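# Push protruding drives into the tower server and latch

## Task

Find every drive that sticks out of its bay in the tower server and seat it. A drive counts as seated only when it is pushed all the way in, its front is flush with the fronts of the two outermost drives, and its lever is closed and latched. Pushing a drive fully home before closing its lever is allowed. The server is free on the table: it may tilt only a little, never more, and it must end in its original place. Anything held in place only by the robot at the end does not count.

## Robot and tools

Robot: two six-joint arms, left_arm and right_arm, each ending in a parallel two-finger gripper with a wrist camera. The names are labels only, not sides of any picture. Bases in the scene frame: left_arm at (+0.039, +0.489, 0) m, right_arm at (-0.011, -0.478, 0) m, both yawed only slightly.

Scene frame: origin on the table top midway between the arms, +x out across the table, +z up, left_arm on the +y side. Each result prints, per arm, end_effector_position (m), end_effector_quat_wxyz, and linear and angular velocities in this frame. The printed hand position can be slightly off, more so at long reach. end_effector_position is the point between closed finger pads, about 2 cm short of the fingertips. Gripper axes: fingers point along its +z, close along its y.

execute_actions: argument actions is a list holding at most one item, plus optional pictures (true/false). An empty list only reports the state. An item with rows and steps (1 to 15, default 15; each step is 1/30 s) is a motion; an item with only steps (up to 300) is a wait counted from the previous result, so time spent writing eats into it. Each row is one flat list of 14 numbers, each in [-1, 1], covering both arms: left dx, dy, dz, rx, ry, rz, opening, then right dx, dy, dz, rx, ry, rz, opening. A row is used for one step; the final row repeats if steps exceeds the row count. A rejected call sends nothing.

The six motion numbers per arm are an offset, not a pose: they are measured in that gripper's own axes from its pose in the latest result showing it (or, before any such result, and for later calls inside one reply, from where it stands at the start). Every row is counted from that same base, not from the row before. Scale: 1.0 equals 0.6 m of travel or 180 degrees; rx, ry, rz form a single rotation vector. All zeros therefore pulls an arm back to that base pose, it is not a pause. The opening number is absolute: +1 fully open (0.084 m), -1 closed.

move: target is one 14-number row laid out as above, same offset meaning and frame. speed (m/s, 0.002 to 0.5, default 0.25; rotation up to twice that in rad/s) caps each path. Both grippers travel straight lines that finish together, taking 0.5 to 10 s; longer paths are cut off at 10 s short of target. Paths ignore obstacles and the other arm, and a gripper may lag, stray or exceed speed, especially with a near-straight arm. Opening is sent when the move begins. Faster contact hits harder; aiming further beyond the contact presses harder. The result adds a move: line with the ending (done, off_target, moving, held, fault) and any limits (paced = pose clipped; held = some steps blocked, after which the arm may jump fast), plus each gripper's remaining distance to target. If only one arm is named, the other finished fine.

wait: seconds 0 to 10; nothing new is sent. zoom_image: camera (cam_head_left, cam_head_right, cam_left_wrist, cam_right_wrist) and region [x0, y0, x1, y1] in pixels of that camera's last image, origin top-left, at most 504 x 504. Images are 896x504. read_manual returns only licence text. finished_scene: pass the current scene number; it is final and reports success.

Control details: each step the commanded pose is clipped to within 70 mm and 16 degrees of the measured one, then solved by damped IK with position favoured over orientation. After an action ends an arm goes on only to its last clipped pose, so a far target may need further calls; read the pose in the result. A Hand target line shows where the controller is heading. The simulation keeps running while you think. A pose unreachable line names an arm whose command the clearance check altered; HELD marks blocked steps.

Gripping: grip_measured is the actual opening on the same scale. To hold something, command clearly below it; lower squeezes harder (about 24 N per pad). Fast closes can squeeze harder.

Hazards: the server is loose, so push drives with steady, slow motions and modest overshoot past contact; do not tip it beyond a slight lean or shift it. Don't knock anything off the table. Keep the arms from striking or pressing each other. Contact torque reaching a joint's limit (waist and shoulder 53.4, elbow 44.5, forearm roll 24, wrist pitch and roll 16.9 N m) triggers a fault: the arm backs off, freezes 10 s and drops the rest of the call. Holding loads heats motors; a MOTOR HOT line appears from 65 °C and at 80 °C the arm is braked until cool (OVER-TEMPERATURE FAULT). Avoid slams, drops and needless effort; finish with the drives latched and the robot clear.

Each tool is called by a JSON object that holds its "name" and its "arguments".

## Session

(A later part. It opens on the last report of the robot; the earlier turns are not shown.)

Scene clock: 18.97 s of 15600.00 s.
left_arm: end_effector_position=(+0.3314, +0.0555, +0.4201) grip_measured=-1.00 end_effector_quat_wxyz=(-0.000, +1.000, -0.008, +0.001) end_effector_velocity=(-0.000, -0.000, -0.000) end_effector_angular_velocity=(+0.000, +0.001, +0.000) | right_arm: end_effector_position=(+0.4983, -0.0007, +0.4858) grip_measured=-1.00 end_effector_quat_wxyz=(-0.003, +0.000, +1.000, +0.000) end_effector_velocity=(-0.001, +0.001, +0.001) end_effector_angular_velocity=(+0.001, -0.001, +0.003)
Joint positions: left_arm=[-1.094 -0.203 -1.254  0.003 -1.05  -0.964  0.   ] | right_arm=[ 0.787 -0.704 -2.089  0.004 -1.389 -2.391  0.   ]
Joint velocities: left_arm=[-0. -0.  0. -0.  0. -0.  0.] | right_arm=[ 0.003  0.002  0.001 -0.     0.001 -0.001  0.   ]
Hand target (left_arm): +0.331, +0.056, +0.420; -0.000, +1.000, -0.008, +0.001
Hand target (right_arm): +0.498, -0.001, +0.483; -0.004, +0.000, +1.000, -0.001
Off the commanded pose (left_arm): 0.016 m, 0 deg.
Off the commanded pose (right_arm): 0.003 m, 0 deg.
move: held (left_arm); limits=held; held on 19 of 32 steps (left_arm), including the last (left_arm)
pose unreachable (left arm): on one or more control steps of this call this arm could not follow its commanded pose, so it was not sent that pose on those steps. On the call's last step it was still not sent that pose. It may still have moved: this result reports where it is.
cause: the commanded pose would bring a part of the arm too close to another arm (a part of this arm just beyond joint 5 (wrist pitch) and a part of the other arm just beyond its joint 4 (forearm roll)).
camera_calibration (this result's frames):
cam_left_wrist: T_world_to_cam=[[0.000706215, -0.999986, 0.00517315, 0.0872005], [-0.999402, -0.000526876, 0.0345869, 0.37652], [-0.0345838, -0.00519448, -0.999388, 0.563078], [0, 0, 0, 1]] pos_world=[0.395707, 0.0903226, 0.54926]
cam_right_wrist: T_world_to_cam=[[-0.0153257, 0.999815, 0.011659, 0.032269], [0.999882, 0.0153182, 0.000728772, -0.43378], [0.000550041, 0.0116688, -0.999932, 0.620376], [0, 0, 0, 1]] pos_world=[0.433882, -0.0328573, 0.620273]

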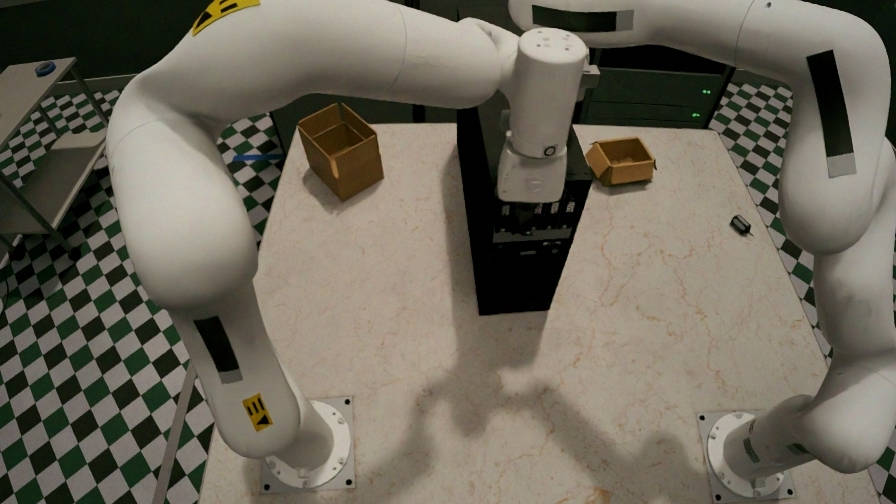

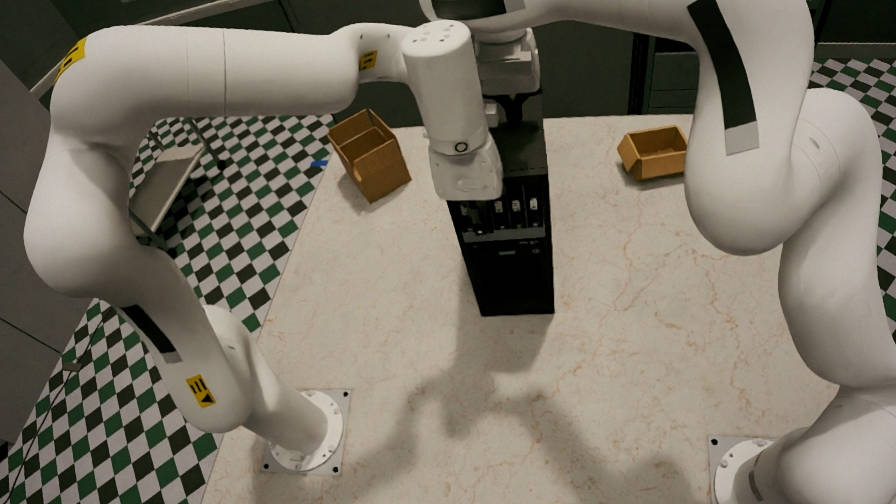

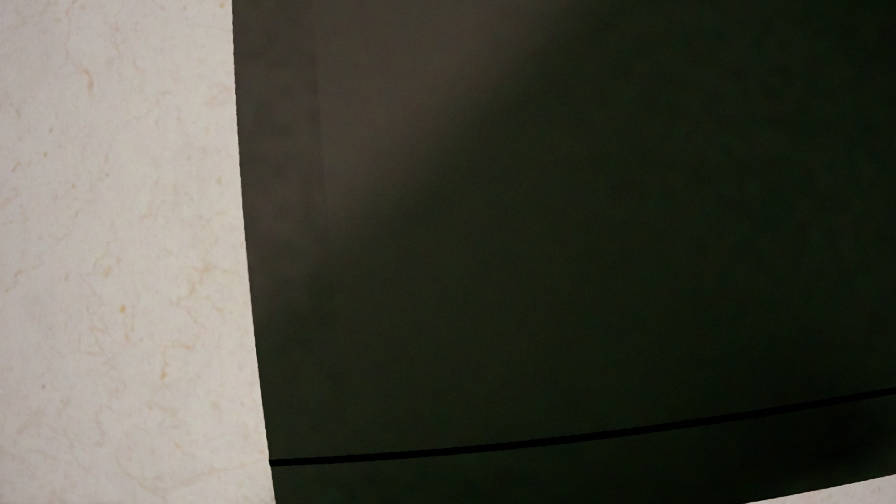

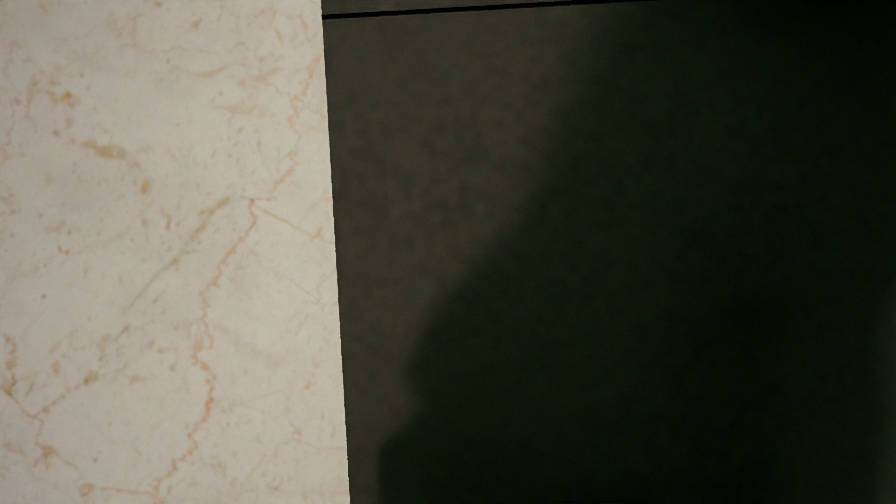

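{"name": "move", "arguments": {"target": [0, 0, 0, 0, 0, 0, -1, -0.167, -0.033, -0.05, 0, 0, 0, -1], "speed": 0.1}}

{"name": "move", "arguments": {"target": [0, 0, 0, 0, 0, 0, -1, 0, 0, 0.058, 0, 0, 0, -1], "speed": 0.05}}

{"name": "move", "arguments": {"target": [0.028, 0, 0, 0, 0, 0, -1, 0, 0, 0.004, 0, 0, 0, -1], "speed": 0.03}}

Scene clock: 22.70 s of 15600.00 s.
left_arm: end_effector_position=(+0.3314, +0.0555, +0.4201) grip_measured=-1.00 end_effector_quat_wxyz=(-0.000, +1.000, -0.008, +0.001) end_effector_velocity=(-0.000, +0.000, +0.000) end_effector_angular_velocity=(-0.001, -0.000, +0.000) | right_arm: end_effector_position=(+0.5974, -0.0211, +0.5145) grip_measured=-1.00 end_effector_quat_wxyz=(+0.028, -0.000, +0.999, +0.022) end_effector_velocity=(+0.002, +0.000, -0.001) end_effector_angular_velocity=(+0.002, -0.003, -0.000)
Joint positions: left_arm=[-1.094 -0.203 -1.254  0.003 -1.05  -0.964  0.   ] | right_arm=[ 0.678 -1.065 -2.77   0.003 -1.634 -2.499  0.   ]
Joint velocities: left_arm=[ 0.     0.001  0.    -0.     0.    -0.     0.   ] | right_arm=[-0.001 -0.005 -0.006 -0.     0.002 -0.001  0.   ]
Hand target (left_arm): +0.331, +0.056, +0.420; -0.000, +1.000, -0.008, +0.001
Hand target (right_arm): +0.598, -0.021, +0.514; +0.028, -0.000, +0.999, +0.022
Off the commanded pose (left_arm): 0.000 m, 0 deg.
Off the commanded pose (right_arm): 0.002 m, 4 deg.
elbow stopped short (right arm): the move would have taken joint 3 (elbow) straighter than the controller allows; a more bent joint 3 avoids this.
move: off_target (right_arm)
camera_calibration (this result's frames):
cam_left_wrist: T_world_to_cam=[[0.000706134, -0.999986, 0.00517296, 0.0872006], [-0.999402, -0.000526802, 0.034587, 0.37652], [-0.0345838, -0.00519428, -0.999388, 0.563078], [0, 0, 0, 1]] pos_world=[0.395707, 0.0903226, 0.54926]
cam_right_wrist: T_world_to_cam=[[-0.0178806, 0.998322, 0.0550736, 0.0329882], [0.997982, 0.0144633, 0.0618346, -0.562858], [0.0609343, 0.0560681, -0.996566, 0.612454], [0, 0, 0, 1]] pos_world=[0.524992, -0.0591311, 0.643338]

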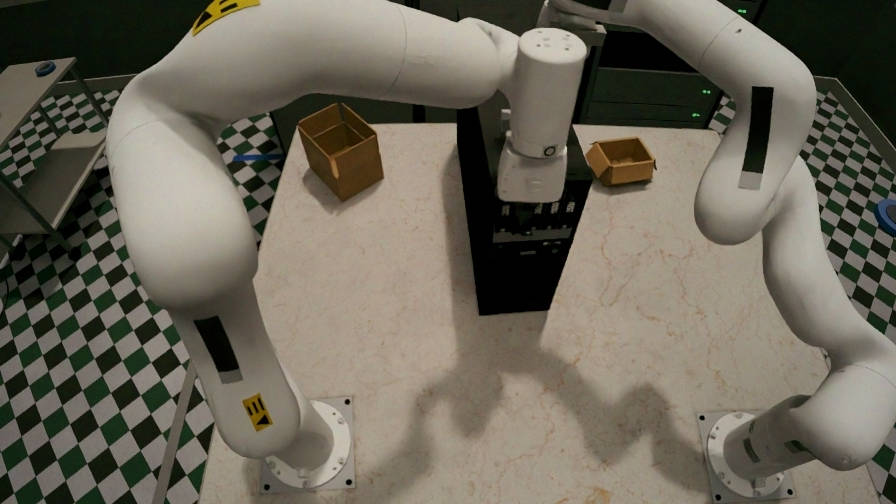

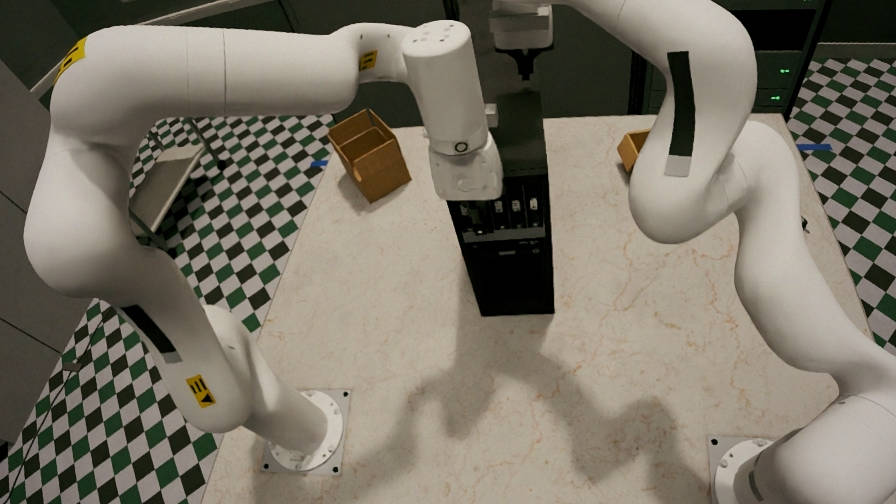

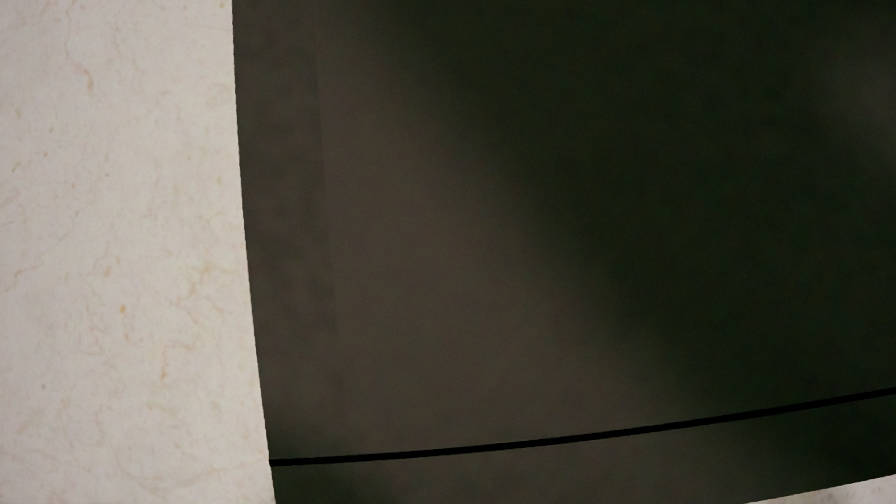

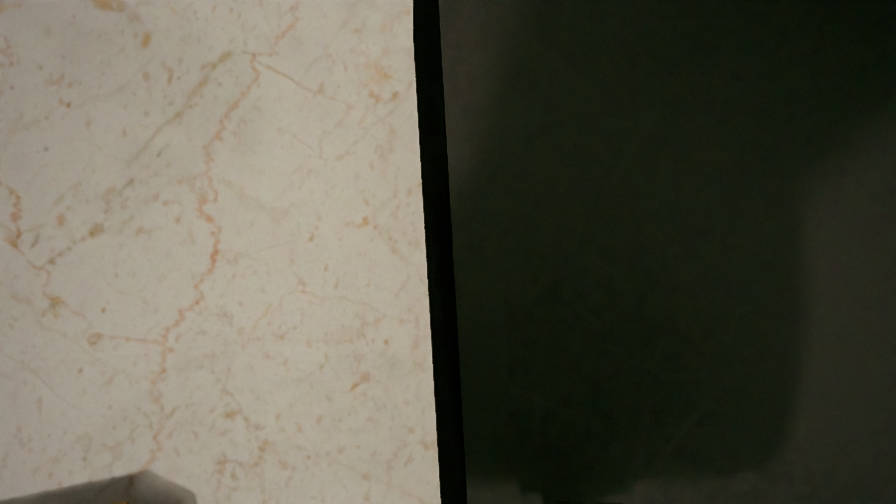

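Scene clock: 23.63 s of 15600.00 s.
left_arm: end_effector_position=(+0.3314, +0.0555, +0.4201) grip_measured=-1.00 end_effector_quat_wxyz=(-0.000, +1.000, -0.008, +0.001) end_effector_velocity=(+0.000, +0.000, -0.000) end_effector_angular_velocity=(+0.001, -0.000, -0.002) | right_arm: end_effector_position=(+0.5989, -0.0200, +0.4861) grip_measured=-1.00 end_effector_quat_wxyz=(+0.030, +0.000, +0.999, +0.024) end_effector_velocity=(-0.000, +0.001, +0.000) end_effector_angular_velocity=(+0.009, -0.012, +0.000)
Joint positions: left_arm=[-1.094 -0.203 -1.254  0.003 -1.05  -0.964  0.   ] | right_arm=[ 0.678 -0.925 -2.453  0.003 -1.45  -2.499  0.   ]
Joint velocities: left_arm=[-0.    -0.     0.     0.001  0.     0.001  0.   ] | right_arm=[0.001 0.025 0.044 0.    0.034 0.    0.   ]
Hand target (left_arm): +0.331, +0.056, +0.420; -0.000, +1.000, -0.008, +0.001
Hand target (right_arm): +0.599, -0.020, +0.480; +0.028, +0.000, +0.999, +0.022
Off the commanded pose (left_arm): 0.000 m, 0 deg.
Off the commanded pose (right_arm): 0.006 m, 0 deg.
move: off_target (right_arm)
camera_calibration (this result's frames):
cam_left_wrist: T_world_to_cam=[[0.000706089, -0.999986, 0.00517286, 0.0872007], [-0.999402, -0.00052676, 0.034587, 0.37652], [-0.0345838, -0.00519419, -0.999388, 0.563078], [0, 0, 0, 1]] pos_world=[0.395707, 0.0903226, 0.54926]
cam_right_wrist: T_world_to_cam=[[-0.0177892, 0.998112, 0.0587858, 0.0315933], [0.997663, 0.0138407, 0.0669056, -0.5649], [0.0659656, 0.0598386, -0.996026, 0.580731], [0, 0, 0, 1]] pos_world=[0.525834, -0.0584652, 0.614361]

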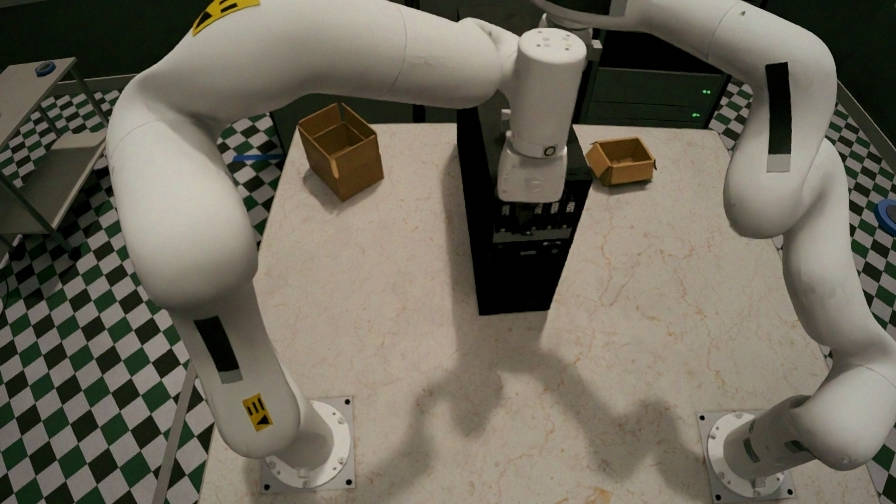

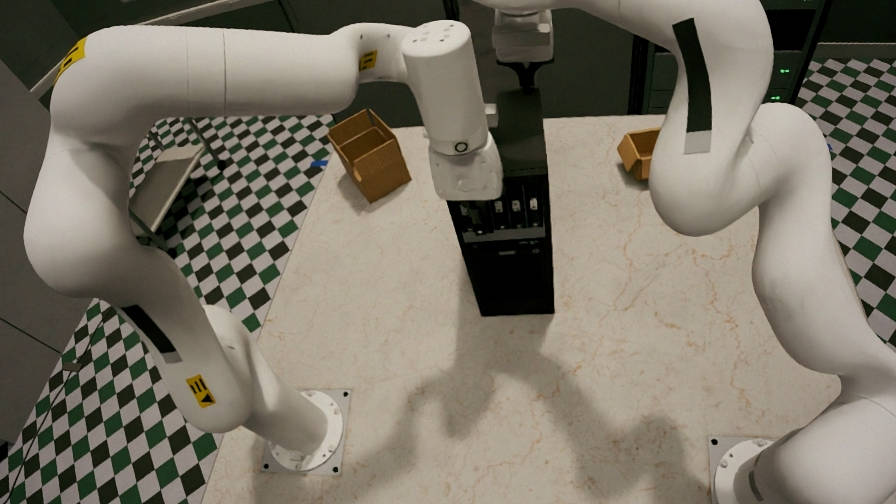

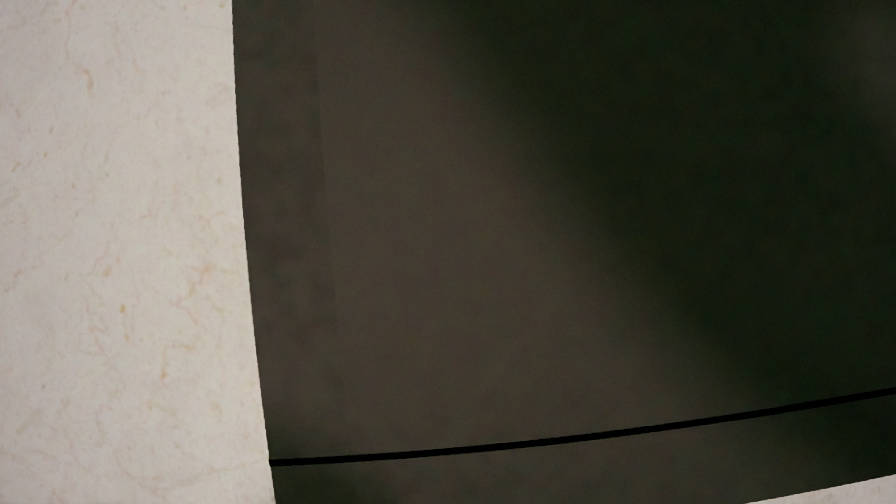

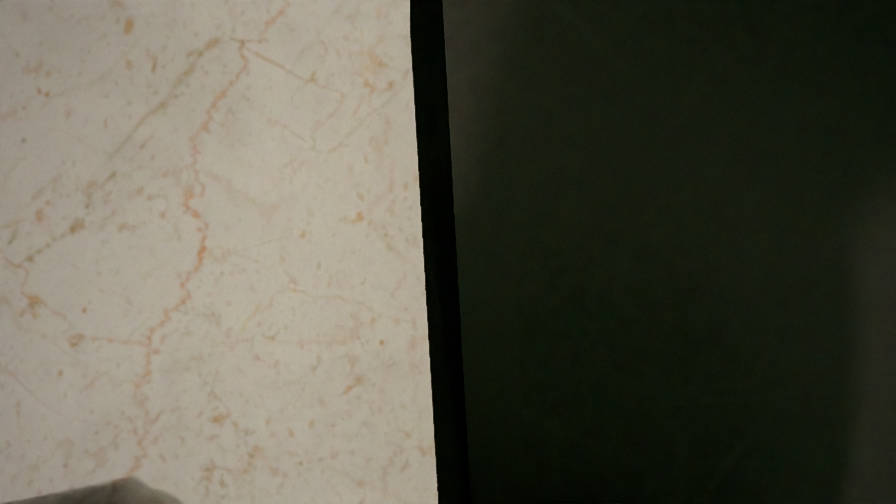

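Scene clock: 24.43 s of 15600.00 s.
left_arm: end_effector_position=(+0.3426, +0.0561, +0.4202) grip_measured=-1.00 end_effector_quat_wxyz=(-0.004, +1.000, -0.008, -0.006) end_effector_velocity=(-0.000, -0.000, +0.000) end_effector_angular_velocity=(+0.006, +0.010, -0.000) | right_arm: end_effector_position=(+0.5989, -0.0200, +0.4864) grip_measured=-1.00 end_effector_quat_wxyz=(+0.032, +0.000, +0.999, +0.025) end_effector_velocity=(-0.001, +0.001, +0.000) end_effector_angular_velocity=(+0.000, -0.000, +0.002)
Joint positions: left_arm=[-1.073 -0.226 -1.282 -0.005 -1.069 -0.938  0.   ] | right_arm=[ 0.678 -0.919 -2.443  0.003 -1.442 -2.499  0.   ]
Joint velocities: left_arm=[ 0.002 -0.007 -0.008 -0.005 -0.012  0.004  0.   ] | right_arm=[0.002 0.002 0.002 0.    0.001 0.    0.   ]
Hand target (left_arm): +0.348, +0.055, +0.420; -0.000, +1.000, -0.008, +0.001
Hand target (right_arm): +0.599, -0.020, +0.484; +0.030, +0.000, +0.999, +0.024
Off the commanded pose (left_arm): 0.006 m, 1 deg.
Off the commanded pose (right_arm): 0.003 m, 0 deg.
move: off_target (left_arm)
camera_calibration (this result's frames):
cam_left_wrist: T_world_to_cam=[[0.00057845, -0.999996, -0.00262555, 0.0910721], [-0.998813, -0.000705656, 0.0487099, 0.381604], [-0.0487116, 0.00259425, -0.99881, 0.567709], [0, 0, 0, 1]] pos_world=[0.408753, 0.0898683, 0.548685]
cam_right_wrist: T_world_to_cam=[[-0.017968, 0.997971, 0.0610799, 0.0305594], [0.997448, 0.0136696, 0.0700764, -0.566341], [0.0690993, 0.0621832, -0.99567, 0.579106], [0, 0, 0, 1]] pos_world=[0.525429, -0.0587664, 0.614419]

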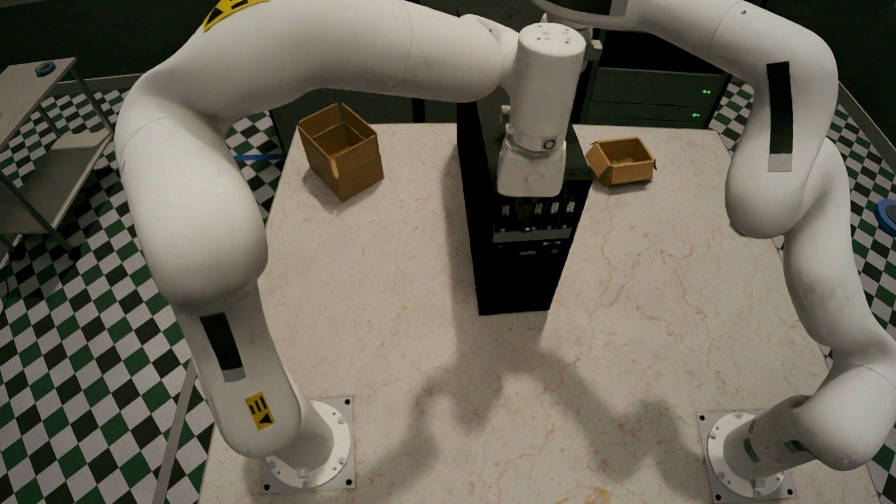

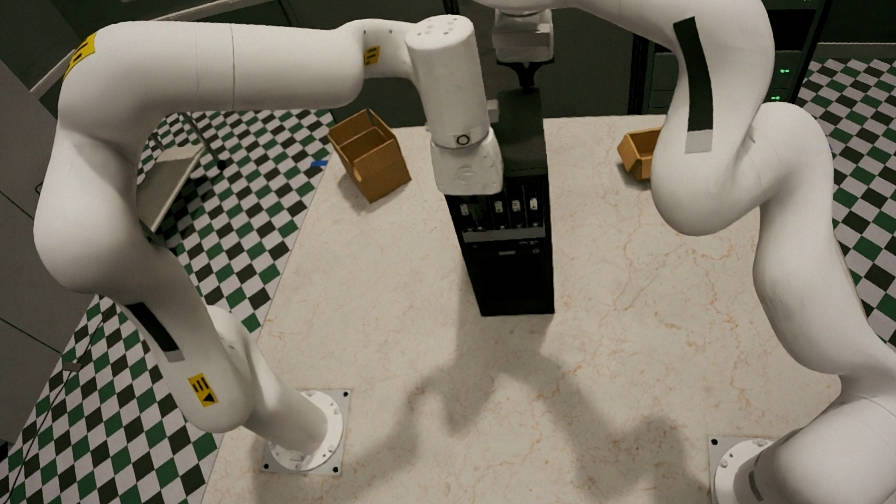

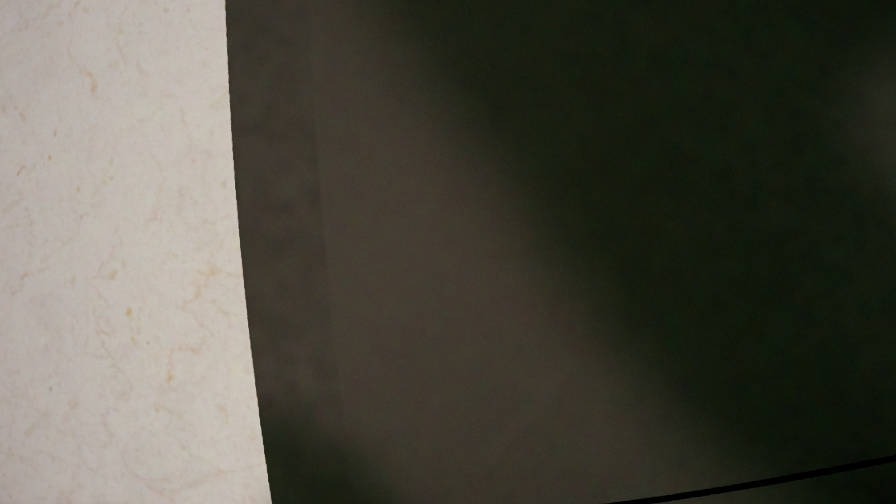

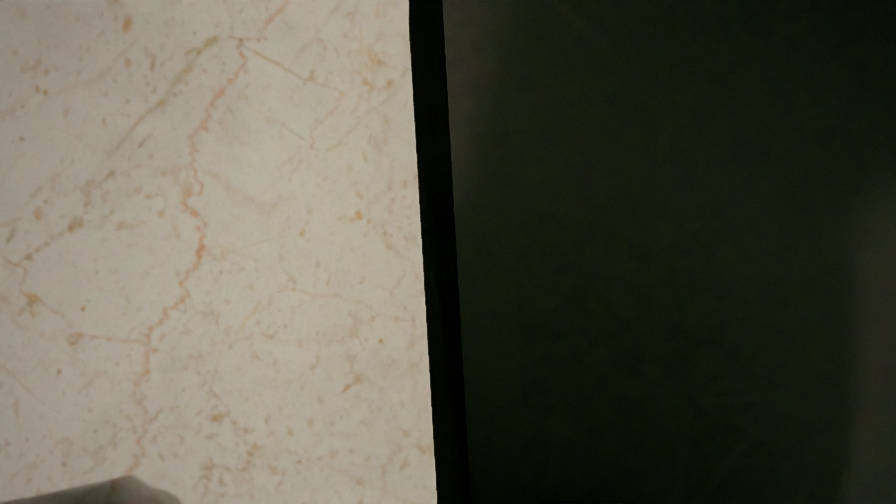

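{"name": "move", "arguments": {"target": [-0.135, 0, -0.035, 0, 0, 0, -1, 0, 0, 0.004, 0, 0, 0, -1], "speed": 0.1}}

{"name": "move", "arguments": {"target": [0, 0, 0.08, 0, 0, 0, -1, 0, 0, 0.004, 0, 0, 0, -1], "speed": 0.1}}

Scene clock: 27.23 s of 15600.00 s.
left_arm: end_effector_position=(+0.2620, +0.0570, +0.4422) grip_measured=-1.00 end_effector_quat_wxyz=(-0.004, +1.000, -0.008, -0.006) end_effector_velocity=(-0.002, +0.000, +0.001) end_effector_angular_velocity=(-0.001, +0.000, -0.002) | right_arm: end_effector_position=(+0.5989, -0.0200, +0.4865) grip_measured=-1.00 end_effector_quat_wxyz=(+0.033, +0.000, +0.999, +0.026) end_effector_velocity=(+0.001, -0.001, +0.000) end_effector_angular_velocity=(+0.000, -0.000, -0.002)
Joint positions: left_arm=[-1.207 -0.109 -1.197 -0.007 -1.1   -1.072  0.   ] | right_arm=[ 0.678 -0.913 -2.433  0.003 -1.434 -2.499  0.   ]
Joint velocities: left_arm=[-0.003  0.003  0.001 -0.    -0.001 -0.001  0.   ] | right_arm=[-0.002  0.     0.     0.     0.     0.     0.   ]
Hand target (left_arm): +0.262, +0.057, +0.442; -0.004, +1.000, -0.008, -0.006
Hand target (right_arm): +0.599, -0.020, +0.484; +0.032, +0.000, +0.999, +0.025
Off the commanded pose (left_arm): 0.000 m, 0 deg.
Off the commanded pose (right_arm): 0.002 m, 0 deg.
move: done
camera_calibration (this result's frames):
cam_left_wrist: T_world_to_cam=[[0.000727365, -0.999996, -0.00269039, 0.0921277], [-0.998826, -0.000856806, 0.0484287, 0.300209], [-0.0484308, 0.002652, -0.998823, 0.585652], [0, 0, 0, 1]] pos_world=[0.328153, 0.0908314, 0.570672]
cam_right_wrist: T_world_to_cam=[[-0.0181355, 0.997836, 0.0631997, 0.0296024], [0.99724, 0.0135007, 0.0730065, -0.567675], [0.0719953, 0.0643493, -0.995327, 0.577314], [0, 0, 0, 1]] pos_world=[0.525081, -0.0590241, 0.614189]

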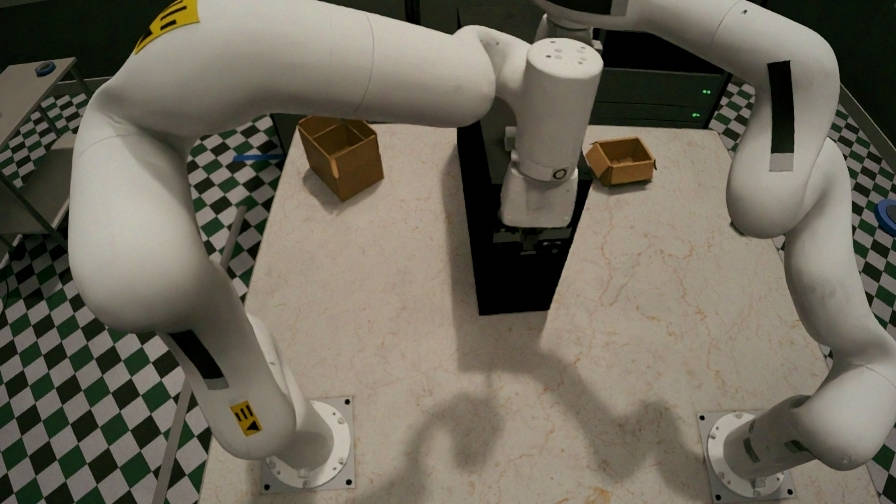

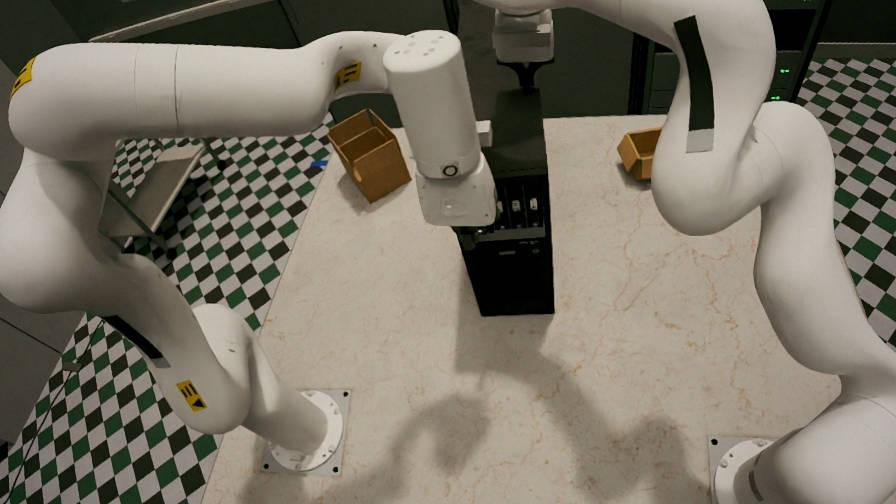

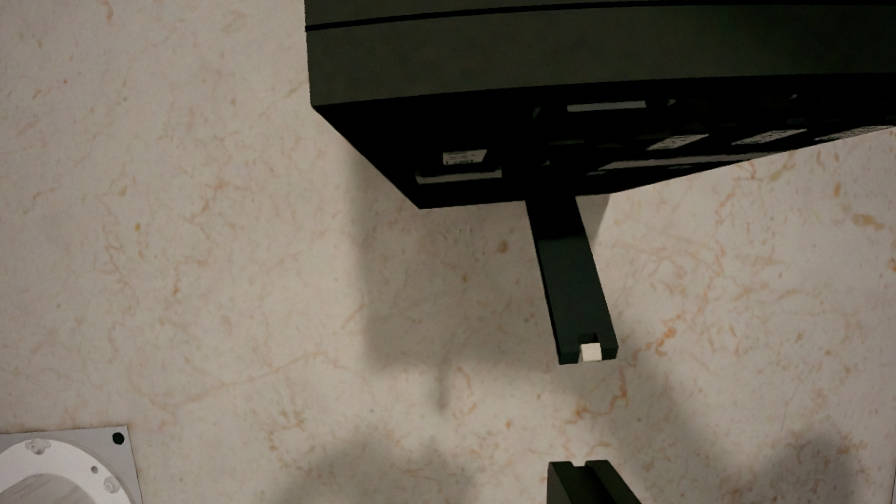

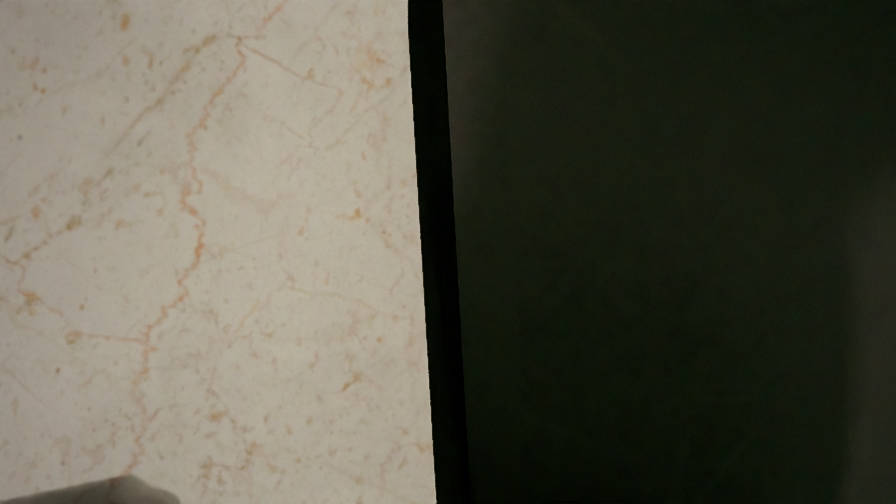

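Scene clock: 28.07 s of 15600.00 s.
left_arm: end_effector_position=(+0.2614, +0.0573, +0.3945) grip_measured=-1.00 end_effector_quat_wxyz=(-0.004, +1.000, -0.008, -0.006) end_effector_velocity=(-0.000, -0.000, -0.002) end_effector_angular_velocity=(-0.001, +0.000, -0.002) | right_arm: end_effector_position=(+0.5989, -0.0200, +0.4866) grip_measured=-1.00 end_effector_quat_wxyz=(+0.035, +0.000, +0.999, +0.027) end_effector_velocity=(-0.000, +0.000, -0.000) end_effector_angular_velocity=(-0.000, +0.000, +0.001)
Joint positions: left_arm=[-1.207 -0.131 -1.114 -0.007 -0.995 -1.072  0.   ] | right_arm=[ 0.678 -0.908 -2.423  0.003 -1.427 -2.499  0.   ]
Joint velocities: left_arm=[-0.    -0.001  0.003 -0.001  0.005  0.002  0.   ] | right_arm=[ 0.001  0.     0.001 -0.     0.001 -0.     0.   ]
Hand target (left_arm): +0.261, +0.057, +0.394; -0.004, +1.000, -0.008, -0.006
Hand target (right_arm): +0.599, -0.020, +0.484; +0.033, +0.000, +0.999, +0.026
Off the commanded pose (left_arm): 0.000 m, 0 deg.
Off the commanded pose (right_arm): 0.002 m, 0 deg.
move: done
camera_calibration (this result's frames):
cam_left_wrist: T_world_to_cam=[[0.000566591, -0.999997, -0.0023745, 0.0922284], [-0.99883, -0.000680762, 0.0483605, 0.301942], [-0.0483619, 0.00234432, -0.998827, 0.538023], [0, 0, 0, 1]] pos_world=[0.327556, 0.0911724, 0.523009]
cam_right_wrist: T_world_to_cam=[[-0.0182975, 0.997706, 0.0651792, 0.0287383], [0.997038, 0.0133369, 0.0757448, -0.568883], [0.0747017, 0.066372, -0.994995, 0.575608], [0, 0, 0, 1]] pos_world=[0.524725, -0.0592896, 0.613944]

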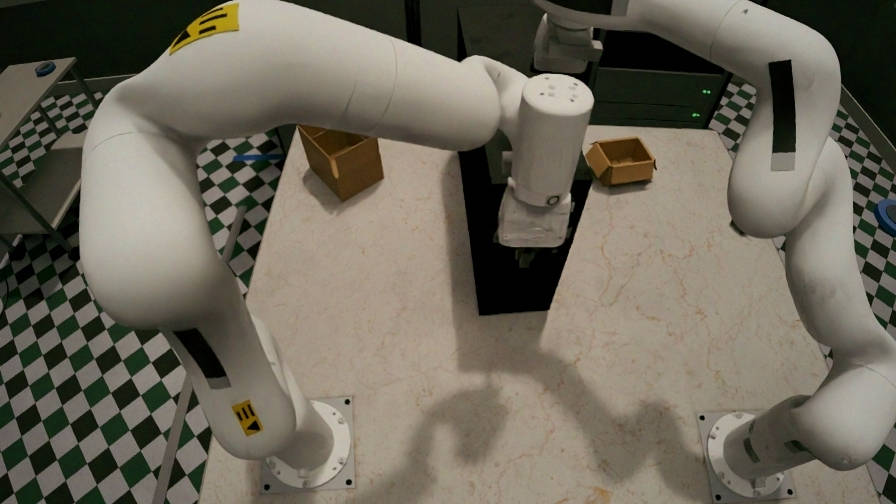

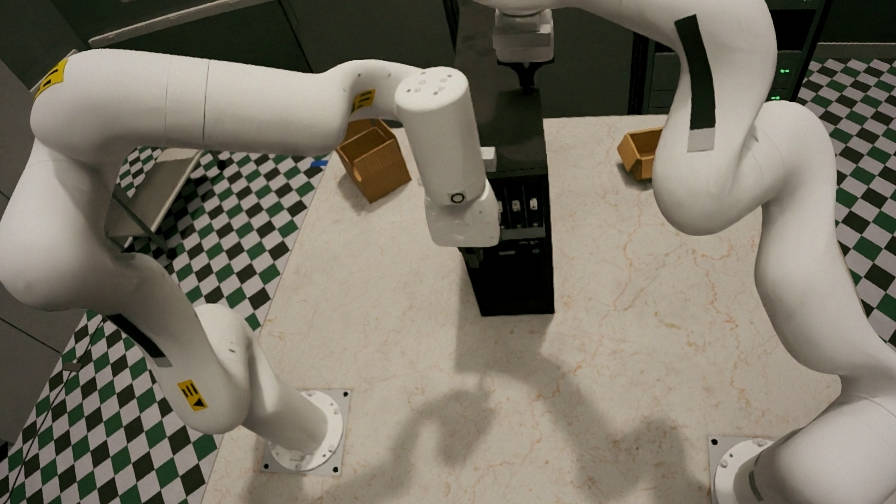

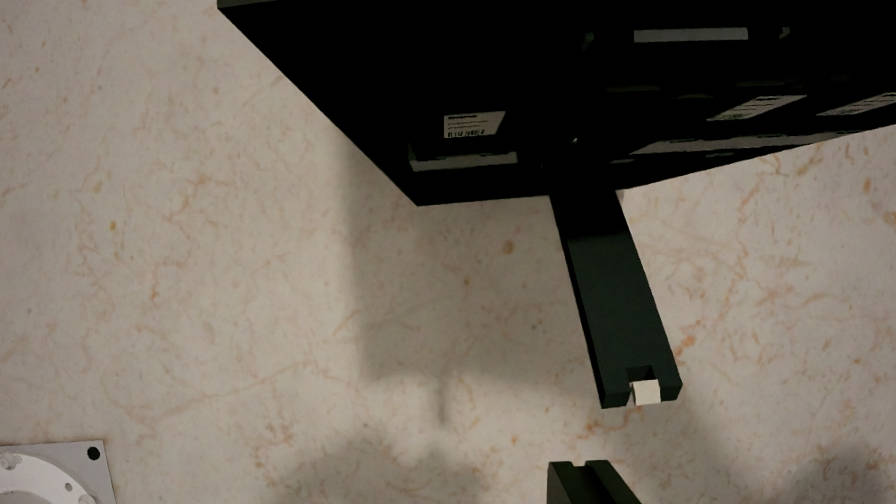

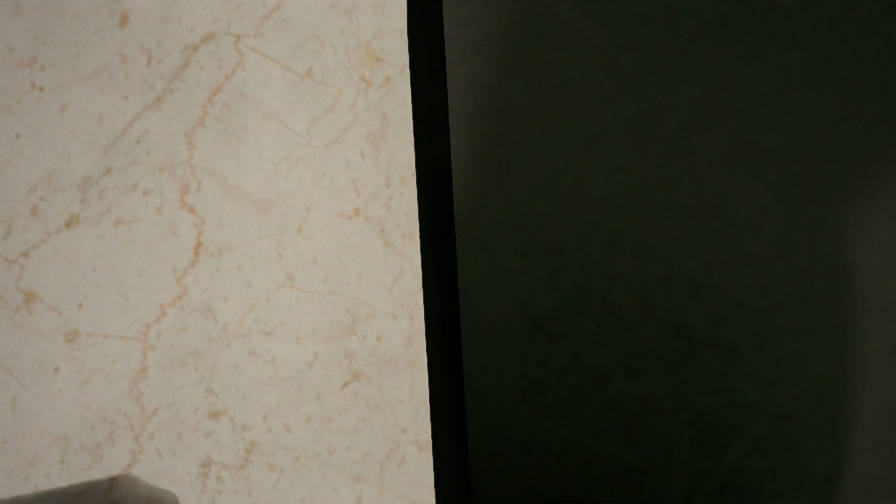

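{"name": "move", "arguments": {"target": [0.137, 0.011, -0.035, 0, 0, 0, -1, 0, 0, 0.004, 0, 0, 0, -1], "speed": 0.05}}

Scene clock: 30.90 s of 15600.00 s.
left_arm: end_effector_position=(+0.3415, +0.0503, +0.4136) grip_measured=-1.00 end_effector_quat_wxyz=(-0.006, +1.000, -0.008, -0.008) end_effector_velocity=(+0.002, -0.000, +0.001) end_effector_angular_velocity=(-0.002, +0.004, +0.002) | right_arm: end_effector_position=(+0.5989, -0.0200, +0.4866) grip_measured=-1.00 end_effector_quat_wxyz=(+0.036, +0.000, +0.999, +0.029) end_effector_velocity=(+0.001, -0.001, +0.000) end_effector_angular_velocity=(+0.000, +0.000, -0.003)
Joint positions: left_arm=[-1.08  -0.244 -1.288 -0.007 -1.064 -0.944  0.   ] | right_arm=[ 0.678 -0.902 -2.413  0.003 -1.419 -2.499  0.   ]
Joint velocities: left_arm=[ 0.004 -0.003 -0.006 -0.005 -0.003  0.005  0.   ] | right_arm=[-0.002  0.     0.     0.     0.     0.001  0.   ]
Hand target (left_arm): +0.344, +0.049, +0.414; -0.004, +1.000, -0.008, -0.006
Hand target (right_arm): +0.599, -0.020, +0.484; +0.035, +0.000, +0.999, +0.027
Off the commanded pose (left_arm): 0.003 m, 0 deg.
Off the commanded pose (right_arm): 0.002 m, 0 deg.
move: done
camera_calibration (this result's frames):
cam_left_wrist: T_world_to_cam=[[0.000313132, -0.999974, -0.00722071, 0.0873082], [-0.99854, -0.00070269, 0.0540109, 0.378588], [-0.0540146, 0.00719326, -0.998514, 0.562517], [0, 0, 0, 1]] pos_world=[0.408392, 0.0835257, 0.541863]
cam_right_wrist: T_world_to_cam=[[-0.0184674, 0.997569, 0.0671941, 0.0278528], [0.996825, 0.0131638, 0.0785322, -0.57012], [0.0774568, 0.068431, -0.994644, 0.573862], [0, 0, 0, 1]] pos_world=[0.524374, -0.0595501, 0.61369]

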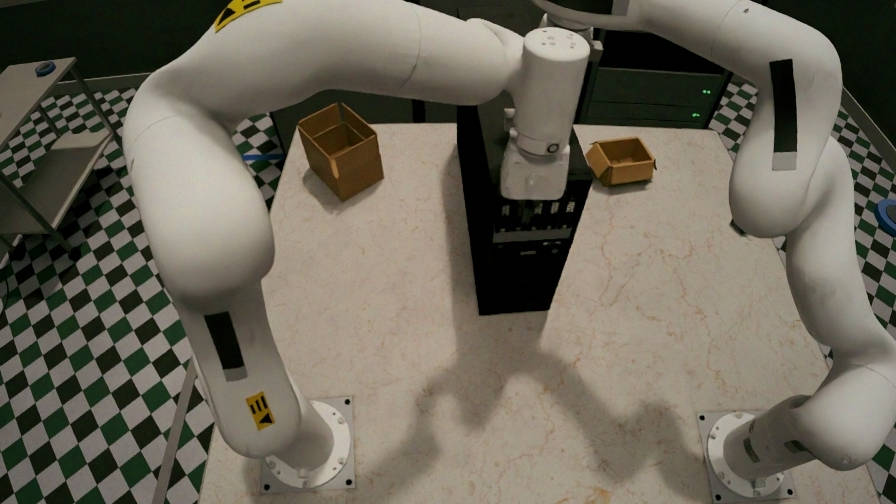

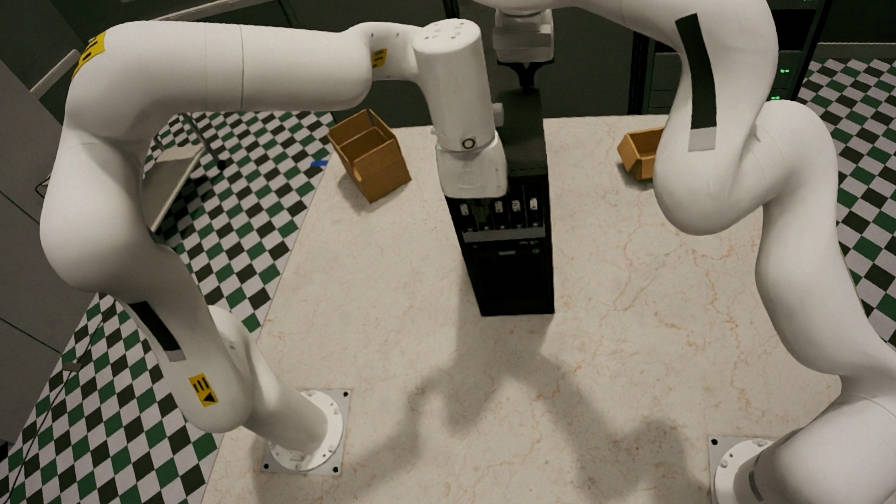

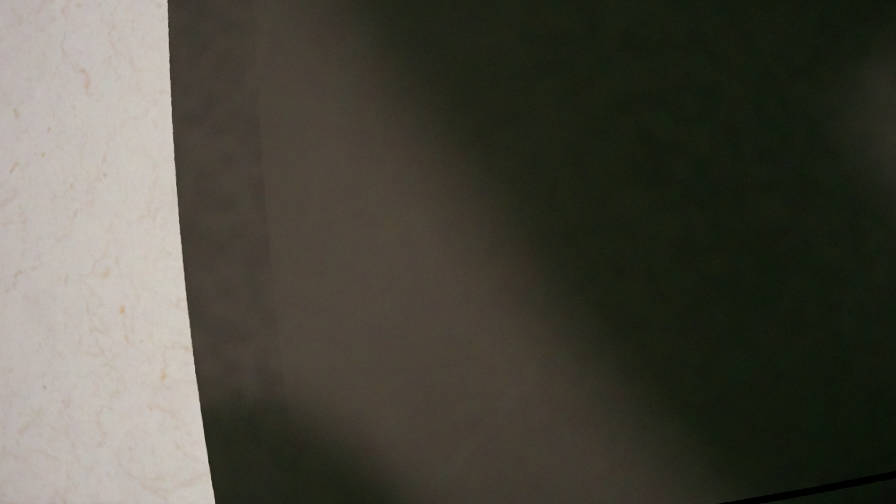

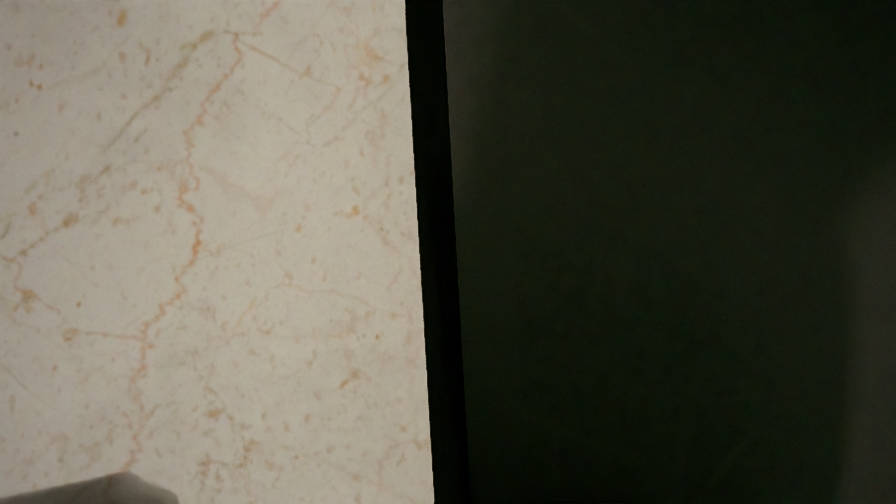

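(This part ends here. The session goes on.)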